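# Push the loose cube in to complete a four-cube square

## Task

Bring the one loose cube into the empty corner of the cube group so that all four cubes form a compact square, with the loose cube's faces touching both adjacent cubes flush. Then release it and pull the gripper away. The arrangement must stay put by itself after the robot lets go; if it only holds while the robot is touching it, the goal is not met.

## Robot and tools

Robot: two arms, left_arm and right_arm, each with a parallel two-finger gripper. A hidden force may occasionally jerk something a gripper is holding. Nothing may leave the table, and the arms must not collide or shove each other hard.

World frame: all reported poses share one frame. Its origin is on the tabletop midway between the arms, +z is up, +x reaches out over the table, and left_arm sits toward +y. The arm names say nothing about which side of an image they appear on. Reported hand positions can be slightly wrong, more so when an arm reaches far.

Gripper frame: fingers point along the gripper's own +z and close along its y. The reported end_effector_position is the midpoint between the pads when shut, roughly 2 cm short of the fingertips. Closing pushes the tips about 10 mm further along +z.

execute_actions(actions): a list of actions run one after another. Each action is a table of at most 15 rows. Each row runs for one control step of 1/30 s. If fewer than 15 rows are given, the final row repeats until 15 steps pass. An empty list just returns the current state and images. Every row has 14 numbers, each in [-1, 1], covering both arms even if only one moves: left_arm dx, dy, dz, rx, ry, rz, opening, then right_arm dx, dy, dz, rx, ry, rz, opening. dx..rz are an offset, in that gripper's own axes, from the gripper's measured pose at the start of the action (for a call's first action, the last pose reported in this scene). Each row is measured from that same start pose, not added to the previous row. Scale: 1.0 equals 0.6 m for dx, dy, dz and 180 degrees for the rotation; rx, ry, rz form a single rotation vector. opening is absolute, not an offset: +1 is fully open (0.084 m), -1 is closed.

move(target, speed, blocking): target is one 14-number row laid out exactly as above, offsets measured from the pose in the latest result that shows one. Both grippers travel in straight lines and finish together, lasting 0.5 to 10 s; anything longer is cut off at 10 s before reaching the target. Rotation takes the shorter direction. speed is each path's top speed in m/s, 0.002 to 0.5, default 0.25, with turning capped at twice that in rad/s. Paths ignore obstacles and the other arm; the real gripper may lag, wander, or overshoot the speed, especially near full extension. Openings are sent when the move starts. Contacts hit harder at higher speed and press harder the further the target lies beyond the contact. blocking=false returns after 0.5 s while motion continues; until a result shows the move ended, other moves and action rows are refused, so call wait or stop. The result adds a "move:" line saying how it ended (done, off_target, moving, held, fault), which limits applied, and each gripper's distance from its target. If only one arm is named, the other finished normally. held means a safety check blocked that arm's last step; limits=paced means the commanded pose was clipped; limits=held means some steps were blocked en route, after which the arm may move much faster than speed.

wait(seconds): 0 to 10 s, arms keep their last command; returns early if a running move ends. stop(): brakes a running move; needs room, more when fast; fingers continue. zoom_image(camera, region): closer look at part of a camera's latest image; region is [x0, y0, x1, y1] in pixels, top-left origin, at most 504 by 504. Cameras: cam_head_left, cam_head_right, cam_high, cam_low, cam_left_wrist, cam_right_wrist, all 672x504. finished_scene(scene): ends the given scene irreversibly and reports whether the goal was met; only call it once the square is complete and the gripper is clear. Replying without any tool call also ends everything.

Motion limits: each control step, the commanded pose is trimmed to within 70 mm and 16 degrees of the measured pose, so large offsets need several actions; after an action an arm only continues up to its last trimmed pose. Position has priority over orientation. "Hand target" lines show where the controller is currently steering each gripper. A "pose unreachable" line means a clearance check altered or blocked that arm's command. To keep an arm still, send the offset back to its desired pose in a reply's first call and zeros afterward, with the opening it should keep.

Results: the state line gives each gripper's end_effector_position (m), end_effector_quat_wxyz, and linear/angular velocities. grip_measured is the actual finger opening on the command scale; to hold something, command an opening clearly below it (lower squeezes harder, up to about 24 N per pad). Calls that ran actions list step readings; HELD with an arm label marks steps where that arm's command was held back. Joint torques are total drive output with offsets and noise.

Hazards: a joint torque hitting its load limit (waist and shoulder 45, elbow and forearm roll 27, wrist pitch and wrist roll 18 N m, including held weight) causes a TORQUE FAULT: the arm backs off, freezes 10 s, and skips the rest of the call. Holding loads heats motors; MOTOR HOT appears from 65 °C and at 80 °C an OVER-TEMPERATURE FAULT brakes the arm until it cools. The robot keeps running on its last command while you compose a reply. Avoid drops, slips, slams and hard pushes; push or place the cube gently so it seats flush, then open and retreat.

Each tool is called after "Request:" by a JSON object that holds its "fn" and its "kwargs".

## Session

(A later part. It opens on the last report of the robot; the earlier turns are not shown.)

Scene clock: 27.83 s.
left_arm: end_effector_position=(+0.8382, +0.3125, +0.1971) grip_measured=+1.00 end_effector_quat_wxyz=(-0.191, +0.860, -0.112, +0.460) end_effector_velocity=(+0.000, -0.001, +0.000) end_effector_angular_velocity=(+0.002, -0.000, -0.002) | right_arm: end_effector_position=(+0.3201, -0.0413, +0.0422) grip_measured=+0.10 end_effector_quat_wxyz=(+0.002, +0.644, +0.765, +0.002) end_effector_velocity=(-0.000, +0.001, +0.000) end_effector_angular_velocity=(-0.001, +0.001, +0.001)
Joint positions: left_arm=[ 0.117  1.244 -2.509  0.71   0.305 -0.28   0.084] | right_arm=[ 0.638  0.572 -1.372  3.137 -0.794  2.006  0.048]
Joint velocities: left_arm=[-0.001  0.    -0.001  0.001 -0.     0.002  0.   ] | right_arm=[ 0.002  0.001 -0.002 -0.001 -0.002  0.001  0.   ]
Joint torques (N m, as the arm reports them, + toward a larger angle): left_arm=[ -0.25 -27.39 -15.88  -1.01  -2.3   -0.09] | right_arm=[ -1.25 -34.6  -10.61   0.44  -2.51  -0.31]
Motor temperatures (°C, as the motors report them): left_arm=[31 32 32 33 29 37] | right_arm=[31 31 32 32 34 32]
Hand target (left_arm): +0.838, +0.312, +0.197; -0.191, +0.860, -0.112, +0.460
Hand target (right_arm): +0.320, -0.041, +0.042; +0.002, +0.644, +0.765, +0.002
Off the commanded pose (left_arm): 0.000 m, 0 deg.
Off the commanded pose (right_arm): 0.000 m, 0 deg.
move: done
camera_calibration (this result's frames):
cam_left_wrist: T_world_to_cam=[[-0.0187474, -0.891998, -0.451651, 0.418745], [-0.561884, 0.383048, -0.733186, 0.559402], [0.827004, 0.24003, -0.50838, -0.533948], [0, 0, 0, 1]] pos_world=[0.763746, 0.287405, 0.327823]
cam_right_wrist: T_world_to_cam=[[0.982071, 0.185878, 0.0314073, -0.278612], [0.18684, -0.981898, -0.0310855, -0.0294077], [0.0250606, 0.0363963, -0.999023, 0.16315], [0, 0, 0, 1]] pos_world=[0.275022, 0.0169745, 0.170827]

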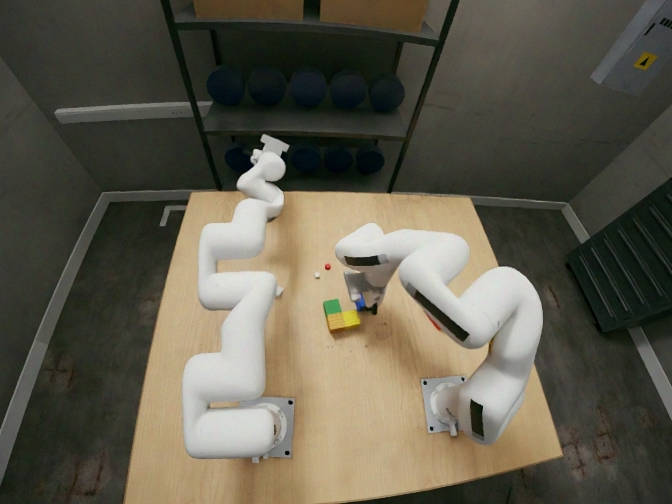

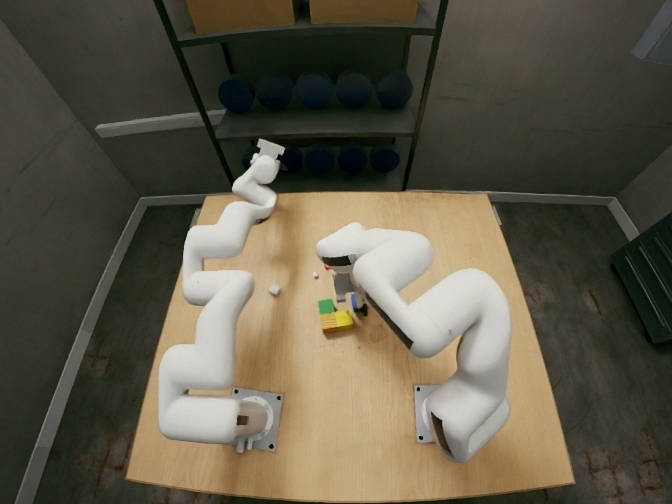

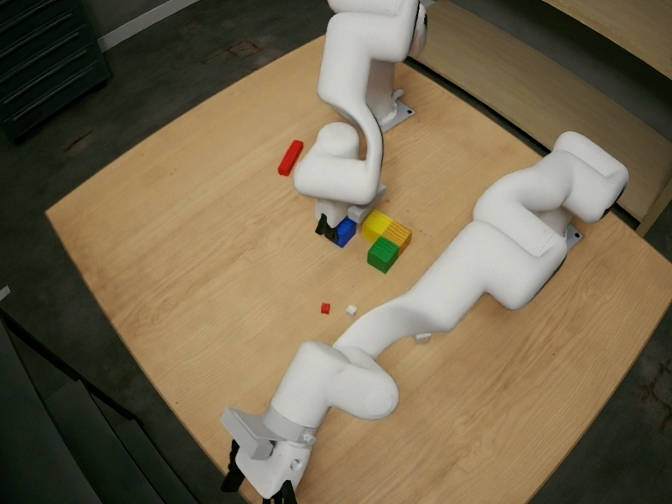

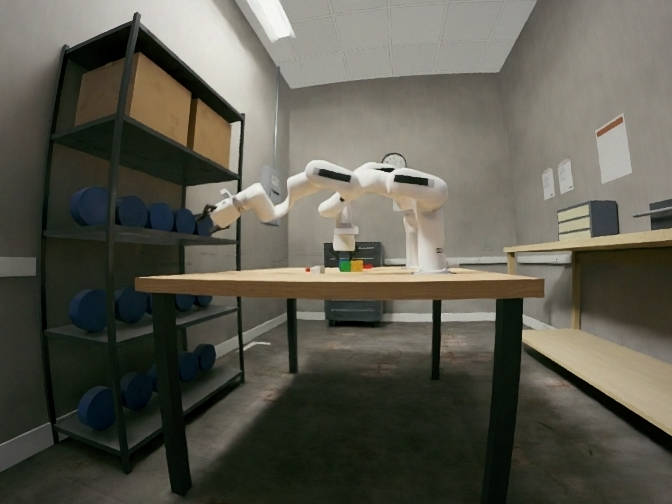

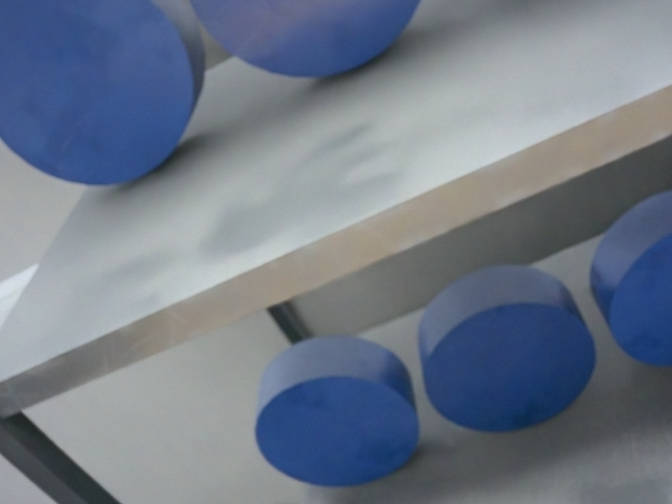

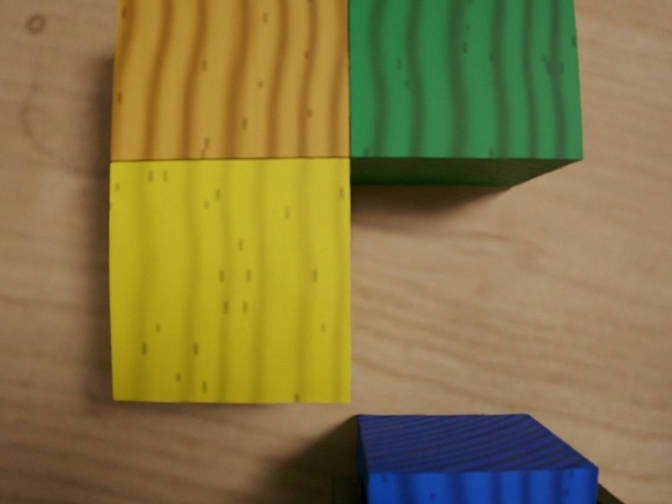

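Request:
{"fn": "move", "kwargs": {"target": [0,0,0,0,0,0,1,0.03,-0.003,0.003,0,0,-0.005,-0.3], "speed": 0.04}}

Request:
{"fn": "move", "kwargs": {"target": [0,0,0,0,0,0,1,0,0,0,0,0,0,0.5]}}

Request:
{"fn": "move", "kwargs": {"target": [0,0,0,0,0,0,1,-0.075,0,0,0,0,0,0.5], "speed": 0.1}}

Request:
{"fn": "move", "kwargs": {"target": [0,0,0,0,0,0,1,0,0,0,0,0,0,-0.5]}}

Request:
{"fn": "move", "kwargs": {"target": [0,0,0,0,0,0,1,0.072,0,0,0,0,0,-0.5], "speed": 0.03}}

Scene clock: 34.83 s.
left_arm: end_effector_position=(+0.8382, +0.3125, +0.1971) grip_measured=+1.00 end_effector_quat_wxyz=(-0.191, +0.860, -0.112, +0.460) end_effector_velocity=(+0.000, -0.000, +0.001) end_effector_angular_velocity=(-0.001, -0.002, -0.000) | right_arm: end_effector_position=(+0.3153, -0.0239, +0.0406) grip_measured=+0.10 end_effector_quat_wxyz=(+0.002, +0.638, +0.770, +0.002) end_effector_velocity=(-0.000, -0.000, -0.000) end_effector_angular_velocity=(-0.001, +0.001, -0.001)
Joint positions: left_arm=[ 0.117  1.244 -2.509  0.71   0.305 -0.28   0.084] | right_arm=[ 0.678  0.594 -1.403  3.136 -0.803  2.03   0.048]
Joint velocities: left_arm=[-0.    -0.002  0.001  0.    -0.001 -0.001 -0.   ] | right_arm=[-0.     0.     0.    -0.001 -0.     0.001  0.   ]
Joint torques (N m, as the arm reports them, + toward a larger angle): left_arm=[ -0.26 -27.55 -15.67  -1.42  -2.21  -0.01] | right_arm=[ -0.8  -33.78  -9.92   0.44  -2.46  -0.39]
Motor temperatures (°C, as the motors report them): left_arm=[31 32 32 33 29 37] | right_arm=[31 32 32 32 34 32]
Hand target (left_arm): +0.838, +0.312, +0.197; -0.191, +0.860, -0.112, +0.460
Hand target (right_arm): +0.315, -0.024, +0.040; +0.002, +0.638, +0.770, +0.002
Off the commanded pose (left_arm): 0.000 m, 0 deg.
Off the commanded pose (right_arm): 0.000 m, 0 deg.
move: done
camera_calibration (this result's frames):
cam_left_wrist: T_world_to_cam=[[-0.0187473, -0.891998, -0.451651, 0.418745], [-0.561883, 0.383048, -0.733186, 0.559402], [0.827004, 0.24003, -0.50838, -0.533948], [0, 0, 0, 1]] pos_world=[0.763746, 0.287405, 0.327823]
cam_right_wrist: T_world_to_cam=[[0.979054, 0.201134, 0.0315816, -0.275822], [0.202102, -0.978867, -0.0311971, -0.0161875], [0.0246394, 0.0369264, -0.999014, 0.161155], [0, 0, 0, 1]] pos_world=[0.269345, 0.0336809, 0.169202]

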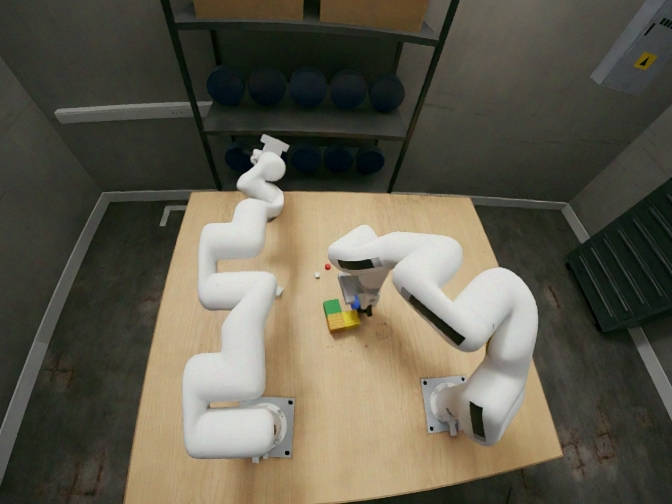

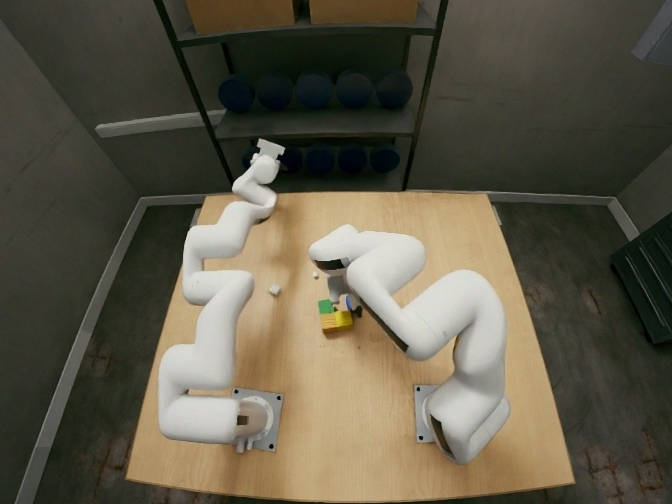

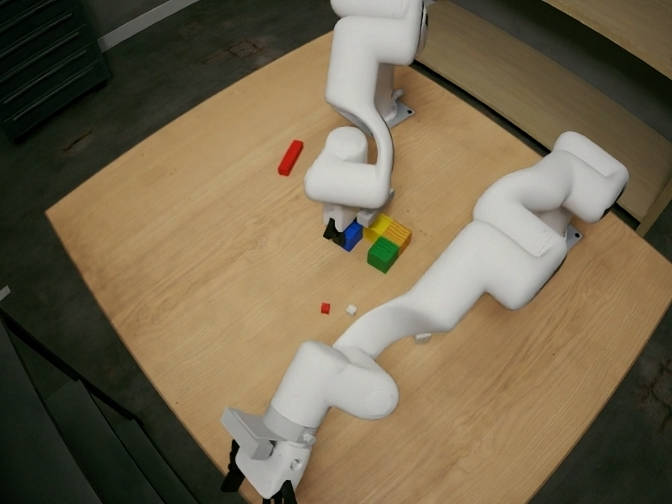

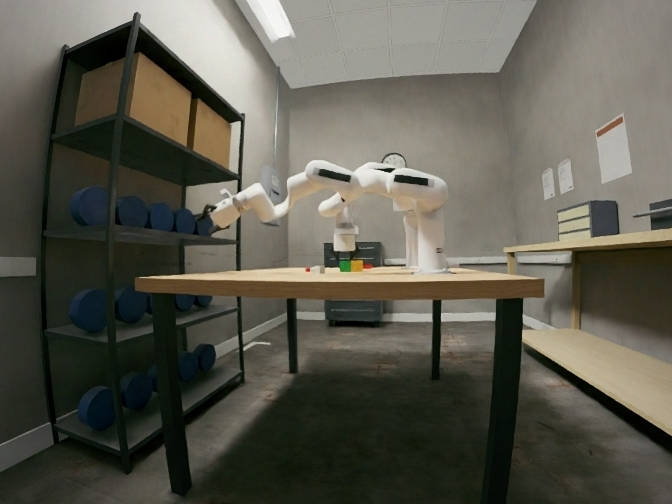

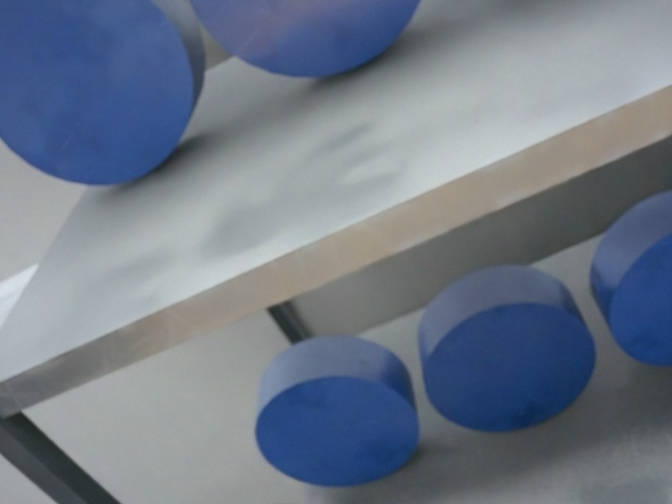

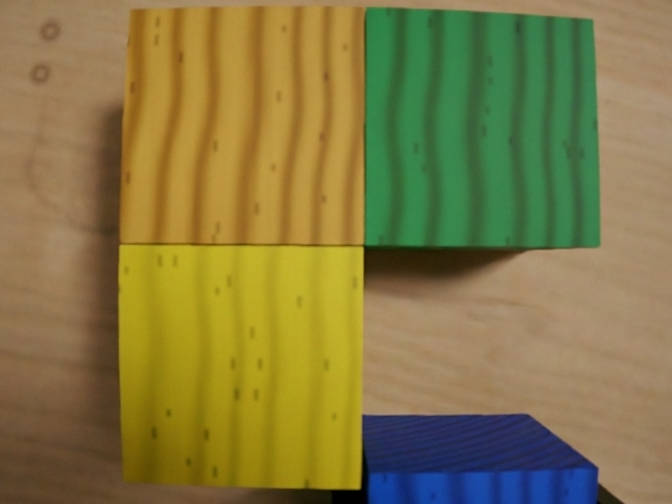

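Scene clock: 35.33 s.
left_arm: end_effector_position=(+0.8382, +0.3125, +0.1971) grip_measured=+1.00 end_effector_quat_wxyz=(-0.191, +0.860, -0.112, +0.460) end_effector_velocity=(-0.000, +0.000, -0.001) end_effector_angular_velocity=(-0.000, +0.002, +0.001) | right_arm: end_effector_position=(+0.3153, -0.0239, +0.0406) grip_measured=+0.49 end_effector_quat_wxyz=(+0.002, +0.638, +0.770, +0.002) end_effector_velocity=(+0.000, +0.000, +0.000) end_effector_angular_velocity=(-0.000, -0.002, +0.002)
Joint positions: left_arm=[ 0.117  1.244 -2.509  0.71   0.305 -0.28   0.084] | right_arm=[ 0.678  0.594 -1.403  3.136 -0.803  2.03   0.065]
Joint velocities: left_arm=[-0.    -0.     0.001 -0.001  0.001  0.     0.   ] | right_arm=[ 0.001 -0.001 -0.001 -0.002  0.     0.     0.   ]
Joint torques (N m, as the arm reports them, + toward a larger angle): left_arm=[ -0.19 -27.59 -15.8   -1.34  -2.3    0.04] | right_arm=[ -0.89 -34.58 -10.29   0.51  -2.64  -0.42]
Motor temperatures (°C, as the motors report them): left_arm=[31 32 32 33 29 37] | right_arm=[31 32 32 32 34 32]
Hand target (left_arm): +0.838, +0.312, +0.197; -0.191, +0.860, -0.112, +0.460
Hand target (right_arm): +0.315, -0.024, +0.041; +0.002, +0.638, +0.770, +0.002
Off the commanded pose (left_arm): 0.000 m, 0 deg.
Off the commanded pose (right_arm): 0.000 m, 0 deg.
move: done
camera_calibration (this result's frames):
cam_left_wrist: T_world_to_cam=[[-0.0187473, -0.891998, -0.451651, 0.418745], [-0.561884, 0.383048, -0.733186, 0.559402], [0.827004, 0.24003, -0.50838, -0.533948], [0, 0, 0, 1]] pos_world=[0.763746, 0.287405, 0.327823]
cam_right_wrist: T_world_to_cam=[[0.979058, 0.201121, 0.0315686, -0.275818], [0.202088, -0.978871, -0.031193, -0.0161908], [0.024628, 0.0369194, -0.999015, 0.161141], [0, 0, 0, 1]] pos_world=[0.269346, 0.0336749, 0.169184]

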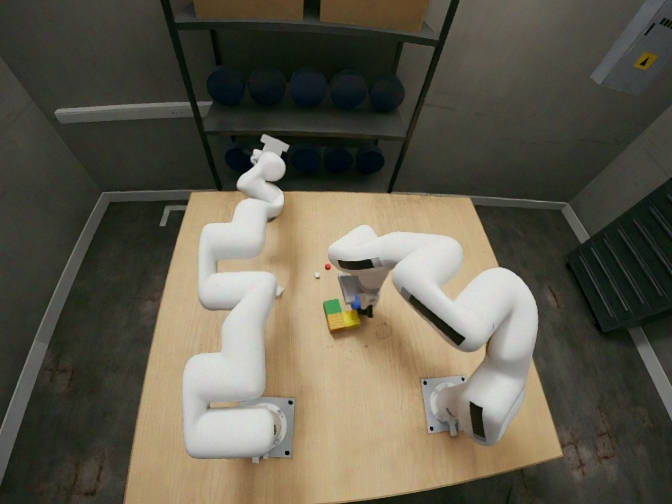

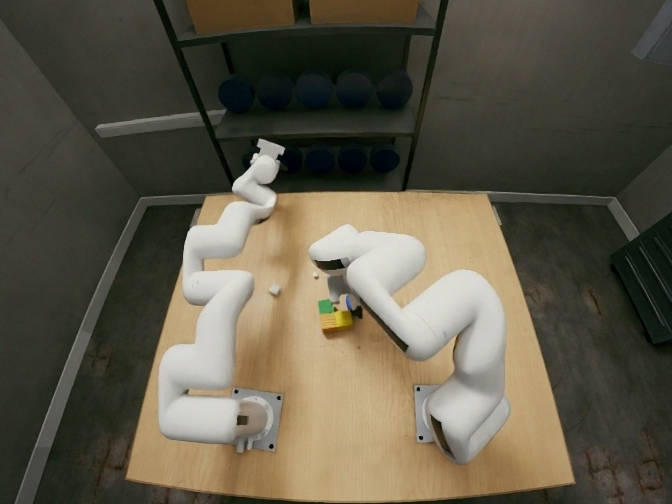

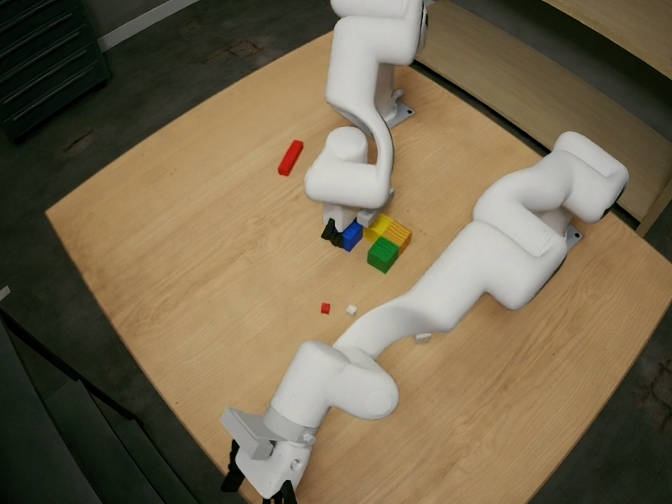

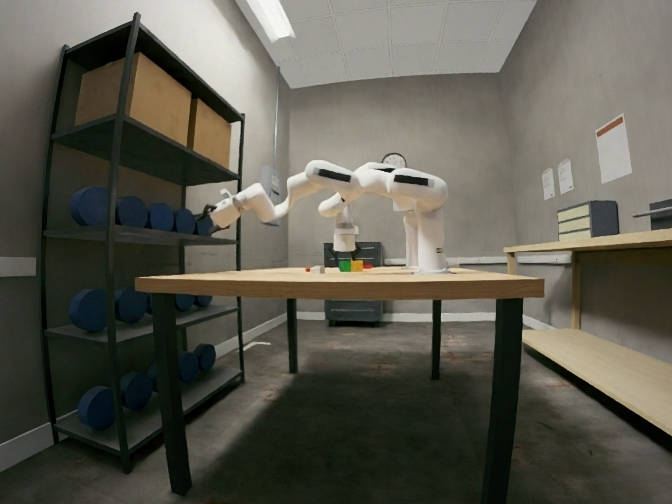

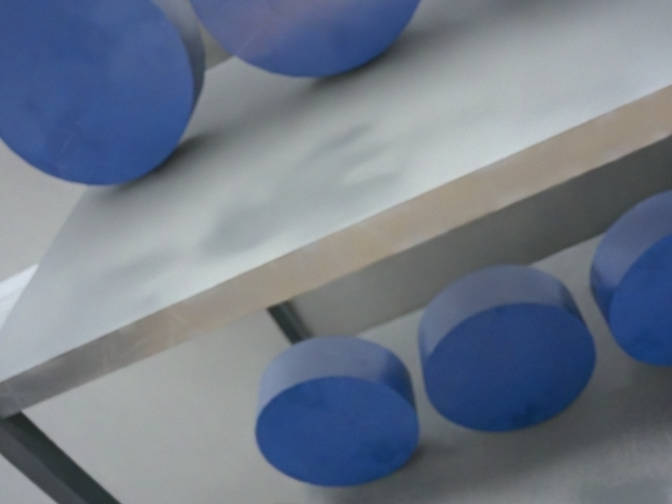

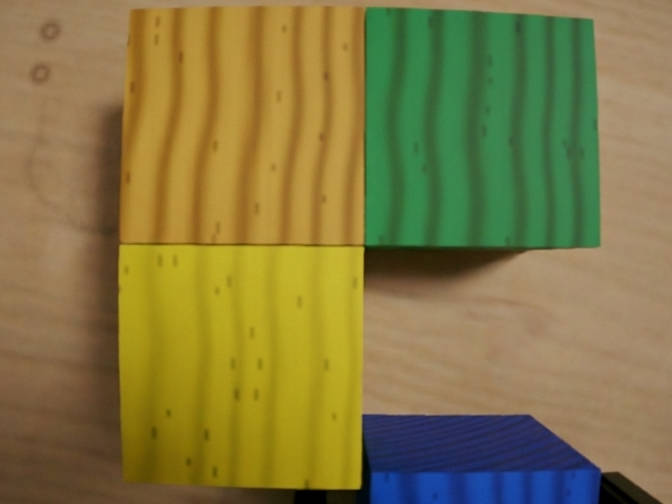

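Scene clock: 36.13 s.
left_arm: end_effector_position=(+0.8382, +0.3125, +0.1971) grip_measured=+1.00 end_effector_quat_wxyz=(-0.191, +0.860, -0.112, +0.460) end_effector_velocity=(+0.000, +0.000, +0.000) end_effector_angular_velocity=(-0.000, -0.000, +0.000) | right_arm: end_effector_position=(+0.3236, -0.0680, +0.0406) grip_measured=+0.49 end_effector_quat_wxyz=(+0.003, +0.638, +0.770, +0.002) end_effector_velocity=(+0.000, -0.000, -0.000) end_effector_angular_velocity=(-0.000, -0.000, +0.004)
Joint positions: left_arm=[ 0.117  1.244 -2.509  0.71   0.305 -0.28   0.084] | right_arm=[ 0.58   0.541 -1.315  3.137 -0.768  1.931  0.065]
Joint velocities: left_arm=[ 0. -0. -0. -0. -0. -0. -0.] | right_arm=[-0.001 -0.     0.001 -0.001  0.001 -0.004 -0.   ]
Joint torques (N m, as the arm reports them, + toward a larger angle): left_arm=[ -0.33 -27.69 -15.75  -1.34  -2.25   0.08] | right_arm=[ -1.57 -33.06 -10.51   0.21  -2.66  -0.4 ]
Motor temperatures (°C, as the motors report them): left_arm=[31 32 32 33 29 37] | right_arm=[31 32 32 32 34 32]
Hand target (left_arm): +0.838, +0.312, +0.197; -0.191, +0.860, -0.112, +0.460
Hand target (right_arm): +0.324, -0.068, +0.041; +0.003, +0.638, +0.770, +0.002
Off the commanded pose (left_arm): 0.000 m, 0 deg.
Off the commanded pose (right_arm): 0.000 m, 0 deg.
move: done
camera_calibration (this result's frames):
cam_left_wrist: T_world_to_cam=[[-0.0187475, -0.891998, -0.451651, 0.418745], [-0.561884, 0.383048, -0.733186, 0.559402], [0.827004, 0.24003, -0.50838, -0.533948], [0, 0, 0, 1]] pos_world=[0.763746, 0.287405, 0.327823]
cam_right_wrist: T_world_to_cam=[[0.978979, 0.201495, 0.0316221, -0.275075], [0.202458, -0.978802, -0.0309292, -0.0611525], [0.0247197, 0.0366812, -0.999021, 0.162582], [0, 0, 0, 1]] pos_world=[0.277655, -0.0103936, 0.16923]

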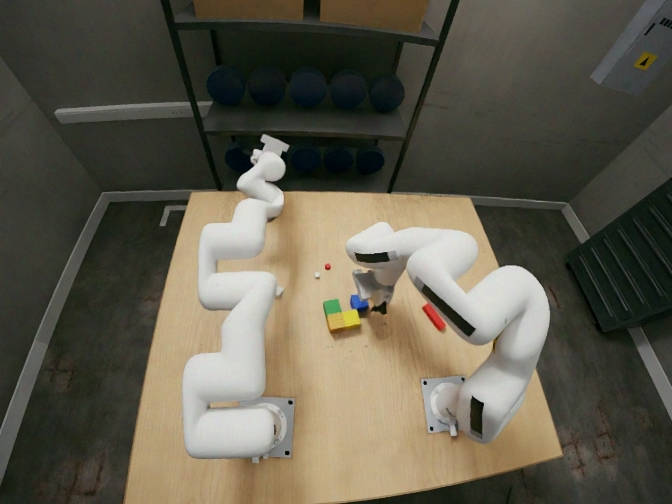

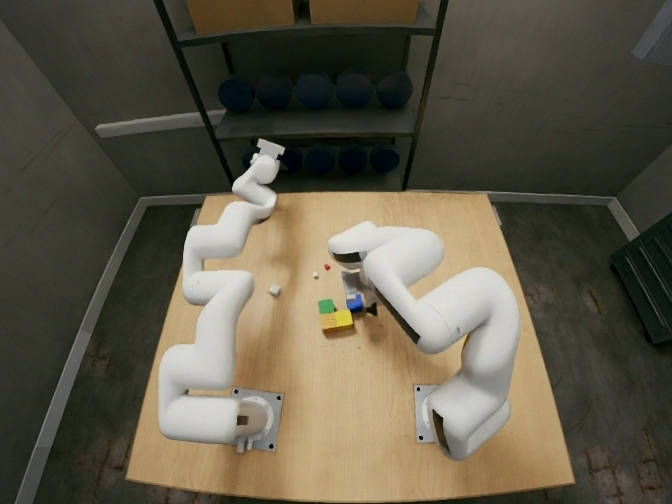

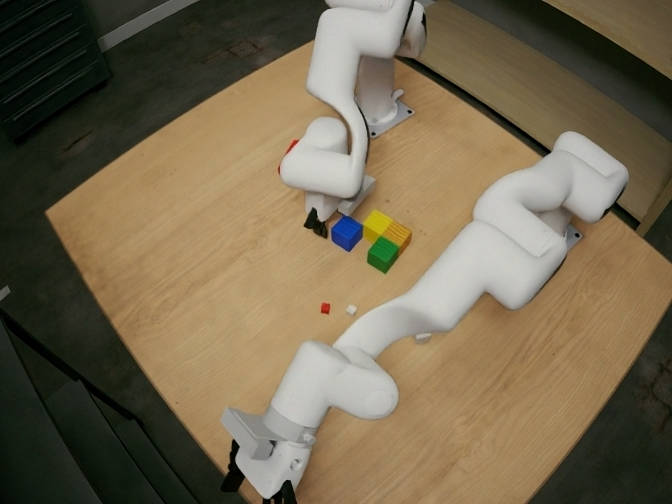

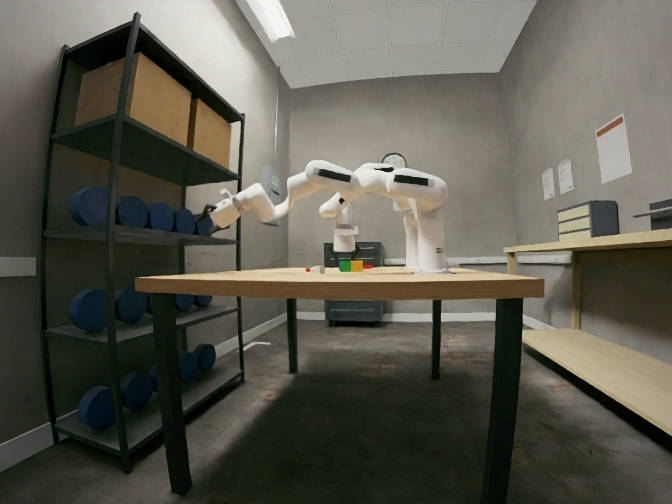

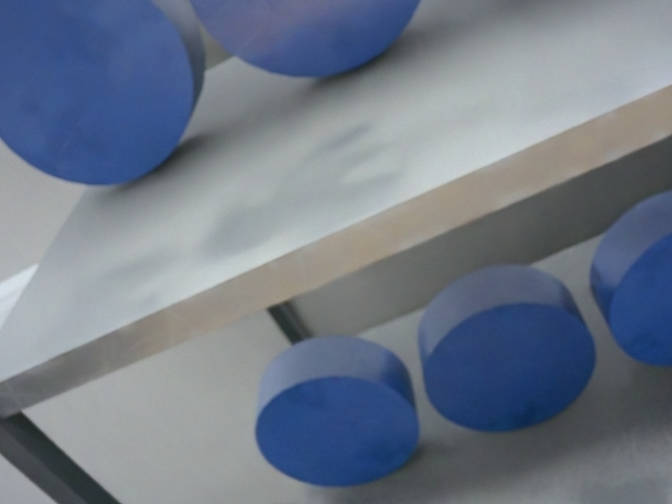

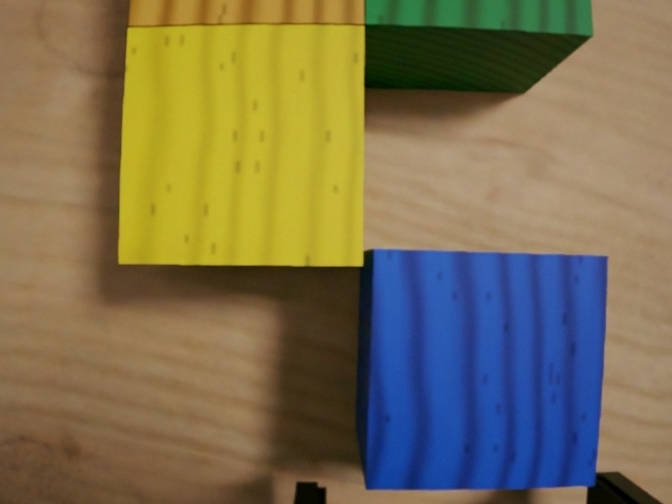

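Scene clock: 36.63 s.
left_arm: end_effector_position=(+0.8382, +0.3125, +0.1971) grip_measured=+1.00 end_effector_quat_wxyz=(-0.191, +0.860, -0.112, +0.460) end_effector_velocity=(+0.000, +0.000, +0.001) end_effector_angular_velocity=(+0.001, -0.002, -0.000) | right_arm: end_effector_position=(+0.3236, -0.0680, +0.0406) grip_measured=-0.52 end_effector_quat_wxyz=(+0.003, +0.638, +0.770, +0.002) end_effector_velocity=(-0.000, +0.000, -0.000) end_effector_angular_velocity=(+0.000, +0.000, -0.001)
Joint positions: left_arm=[ 0.117  1.244 -2.509  0.71   0.305 -0.28   0.084] | right_arm=[ 0.58   0.541 -1.315  3.137 -0.768  1.931  0.021]
Joint velocities: left_arm=[ 0.     0.    -0.001  0.001 -0.    -0.    -0.   ] | right_arm=[-0.     0.     0.     0.001  0.     0.    -0.   ]
Joint torques (N m, as the arm reports them, + toward a larger angle): left_arm=[ -0.17 -27.74 -15.72  -1.44  -2.17  -0.03] | right_arm=[ -0.53 -33.13  -9.94   0.39  -2.67  -0.32]
Motor temperatures (°C, as the motors report them): left_arm=[31 32 32 33 29 37] | right_arm=[31 32 32 32 34 32]
Hand target (left_arm): +0.838, +0.312, +0.197; -0.191, +0.860, -0.112, +0.460
Hand target (right_arm): +0.324, -0.068, +0.041; +0.003, +0.638, +0.770, +0.002
Off the commanded pose (left_arm): 0.000 m, 0 deg.
Off the commanded pose (right_arm): 0.000 m, 0 deg.
move: done
camera_calibration (this result's frames):
cam_left_wrist: T_world_to_cam=[[-0.0187475, -0.891998, -0.451651, 0.418745], [-0.561884, 0.383048, -0.733186, 0.559402], [0.827004, 0.24003, -0.50838, -0.533948], [0, 0, 0, 1]] pos_world=[0.763746, 0.287405, 0.327823]
cam_right_wrist: T_world_to_cam=[[0.978973, 0.201525, 0.0316231, -0.275068], [0.202488, -0.978796, -0.0309303, -0.0611472], [0.0247193, 0.0366832, -0.999021, 0.162581], [0, 0, 0, 1]] pos_world=[0.277647, -0.0103814, 0.169229]

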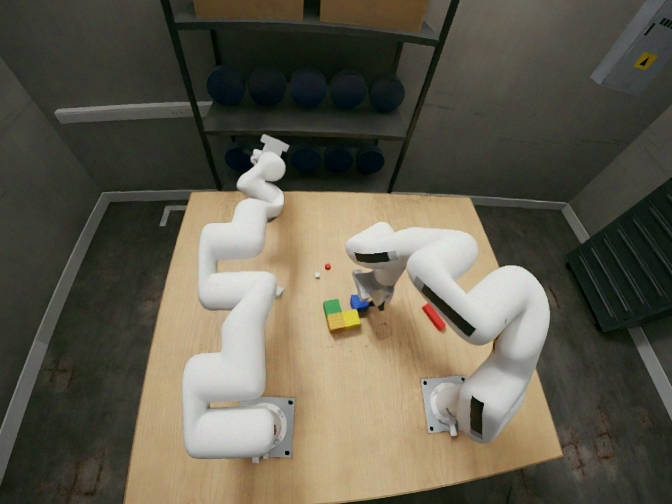

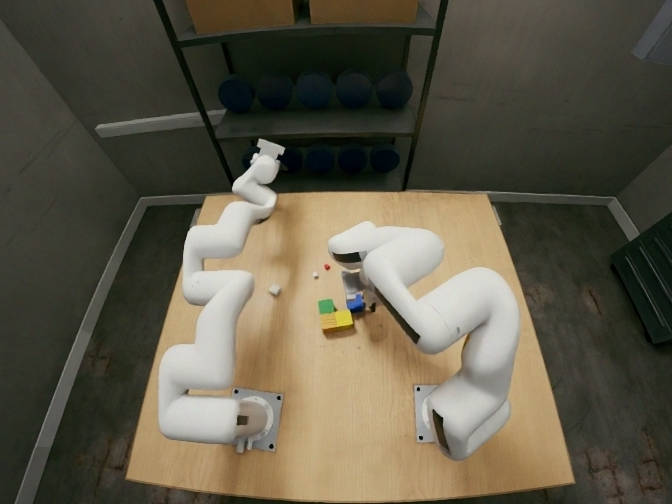

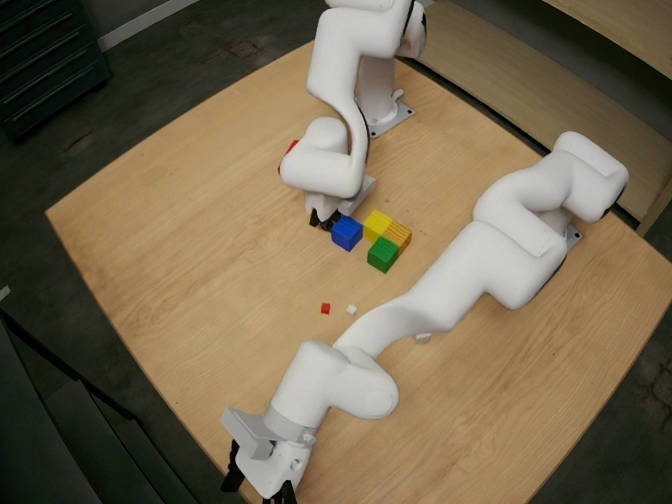

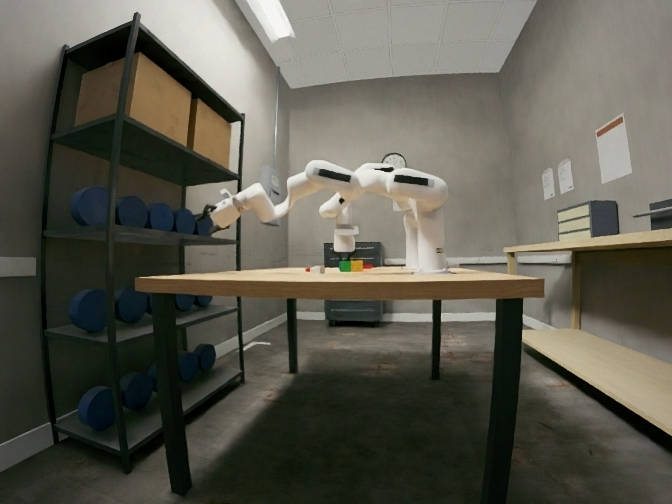

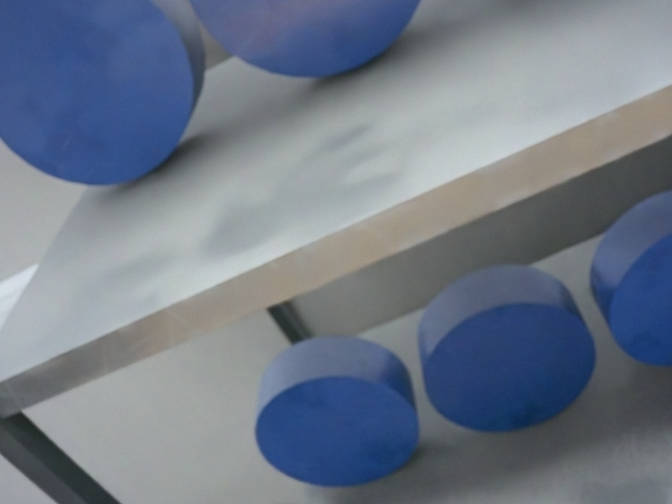

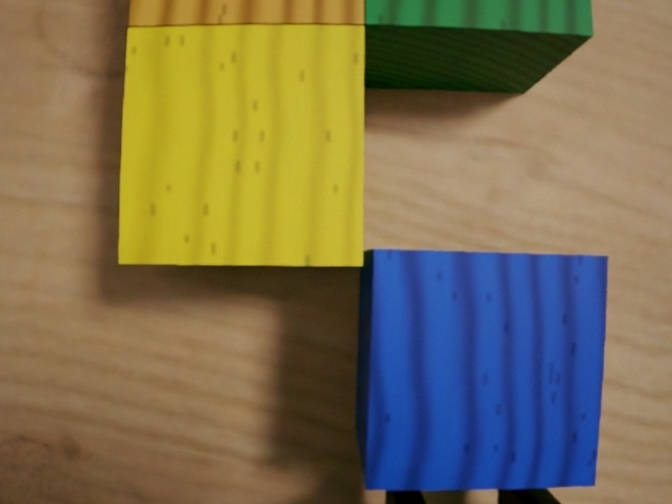

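Scene clock: 38.37 s.
left_arm: end_effector_position=(+0.8382, +0.3125, +0.1971) grip_measured=+1.00 end_effector_quat_wxyz=(-0.191, +0.860, -0.112, +0.460) end_effector_velocity=(-0.000, +0.000, -0.001) end_effector_angular_velocity=(-0.001, +0.001, +0.001) | right_arm: end_effector_position=(+0.3156, -0.0255, +0.0406) grip_measured=-0.52 end_effector_quat_wxyz=(+0.002, +0.638, +0.770, +0.002) end_effector_velocity=(+0.000, +0.000, +0.000) end_effector_angular_velocity=(-0.001, -0.000, +0.000)
Joint positions: left_arm=[ 0.117  1.244 -2.509  0.71   0.305 -0.28   0.084] | right_arm=[ 0.674  0.592 -1.399  3.137 -0.802  2.026  0.021]
Joint velocities: left_arm=[ 0.     0.     0.001 -0.001  0.001  0.     0.   ] | right_arm=[ 0.001  0.001 -0.001 -0.001 -0.001  0.001 -0.   ]
Joint torques (N m, as the arm reports them, + toward a larger angle): left_arm=[ -0.17 -27.19 -15.71  -1.4   -2.19   0.03] | right_arm=[ -0.59 -34.79 -10.09   0.72  -2.68  -0.36]
Motor temperatures (°C, as the motors report them): left_arm=[31 32 32 33 29 37] | right_arm=[31 32 32 32 34 32]
Hand target (left_arm): +0.838, +0.312, +0.197; -0.191, +0.860, -0.112, +0.460
Hand target (right_arm): +0.316, -0.025, +0.041; +0.002, +0.638, +0.770, +0.002
Off the commanded pose (left_arm): 0.000 m, 0 deg.
Off the commanded pose (right_arm): 0.000 m, 0 deg.
move: done
camera_calibration (this result's frames):
cam_left_wrist: T_world_to_cam=[[-0.0187474, -0.891998, -0.451651, 0.418745], [-0.561884, 0.383048, -0.733186, 0.559402], [0.827004, 0.24003, -0.50838, -0.533948], [0, 0, 0, 1]] pos_world=[0.763746, 0.287405, 0.327823]
cam_right_wrist: T_world_to_cam=[[0.978999, 0.201398, 0.0316136, -0.275735], [0.202367, -0.978812, -0.0312184, -0.0178808], [0.0246565, 0.0369603, -0.999013, 0.161181], [0, 0, 0, 1]] pos_world=[0.269588, 0.0320731, 0.16918]

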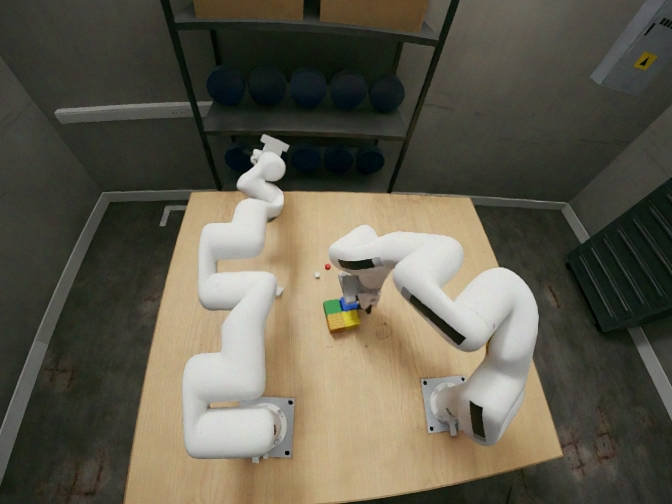

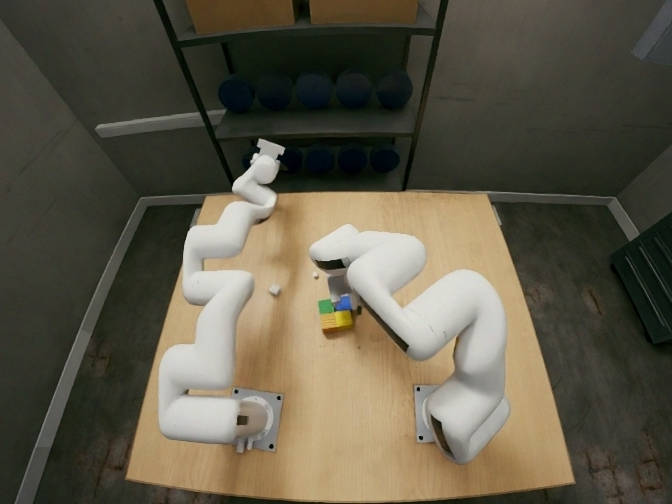

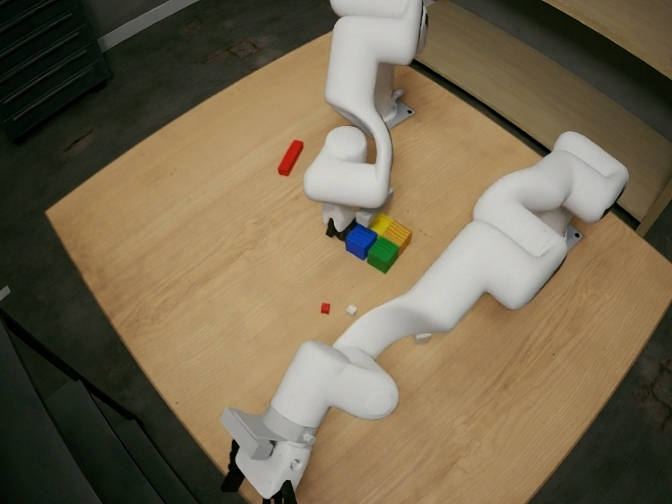

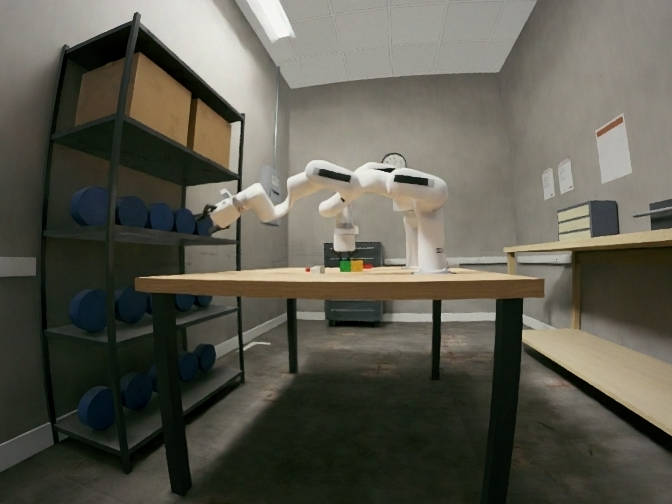

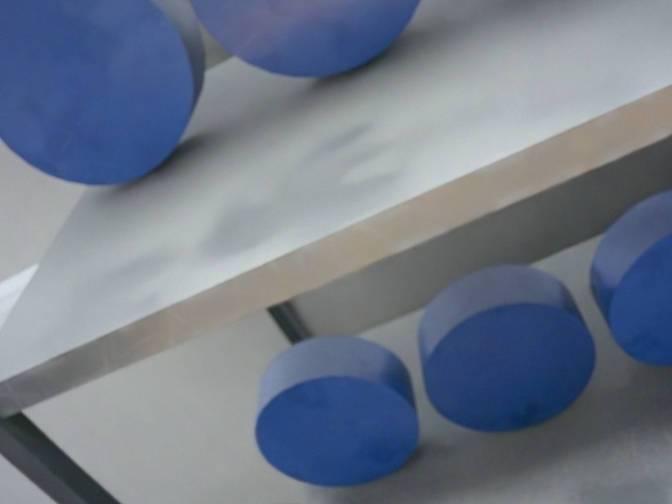

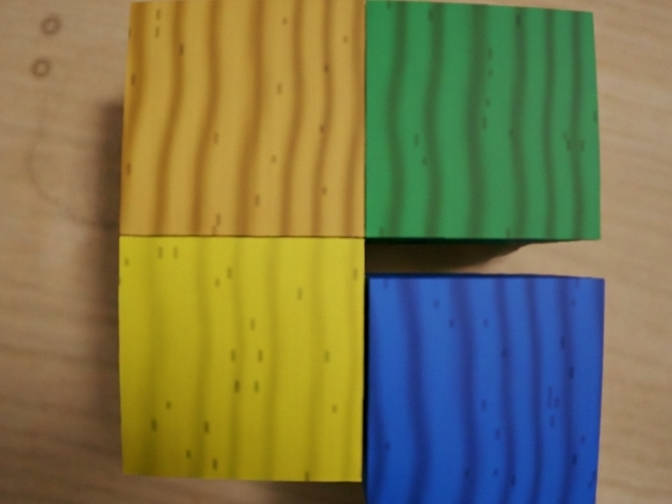

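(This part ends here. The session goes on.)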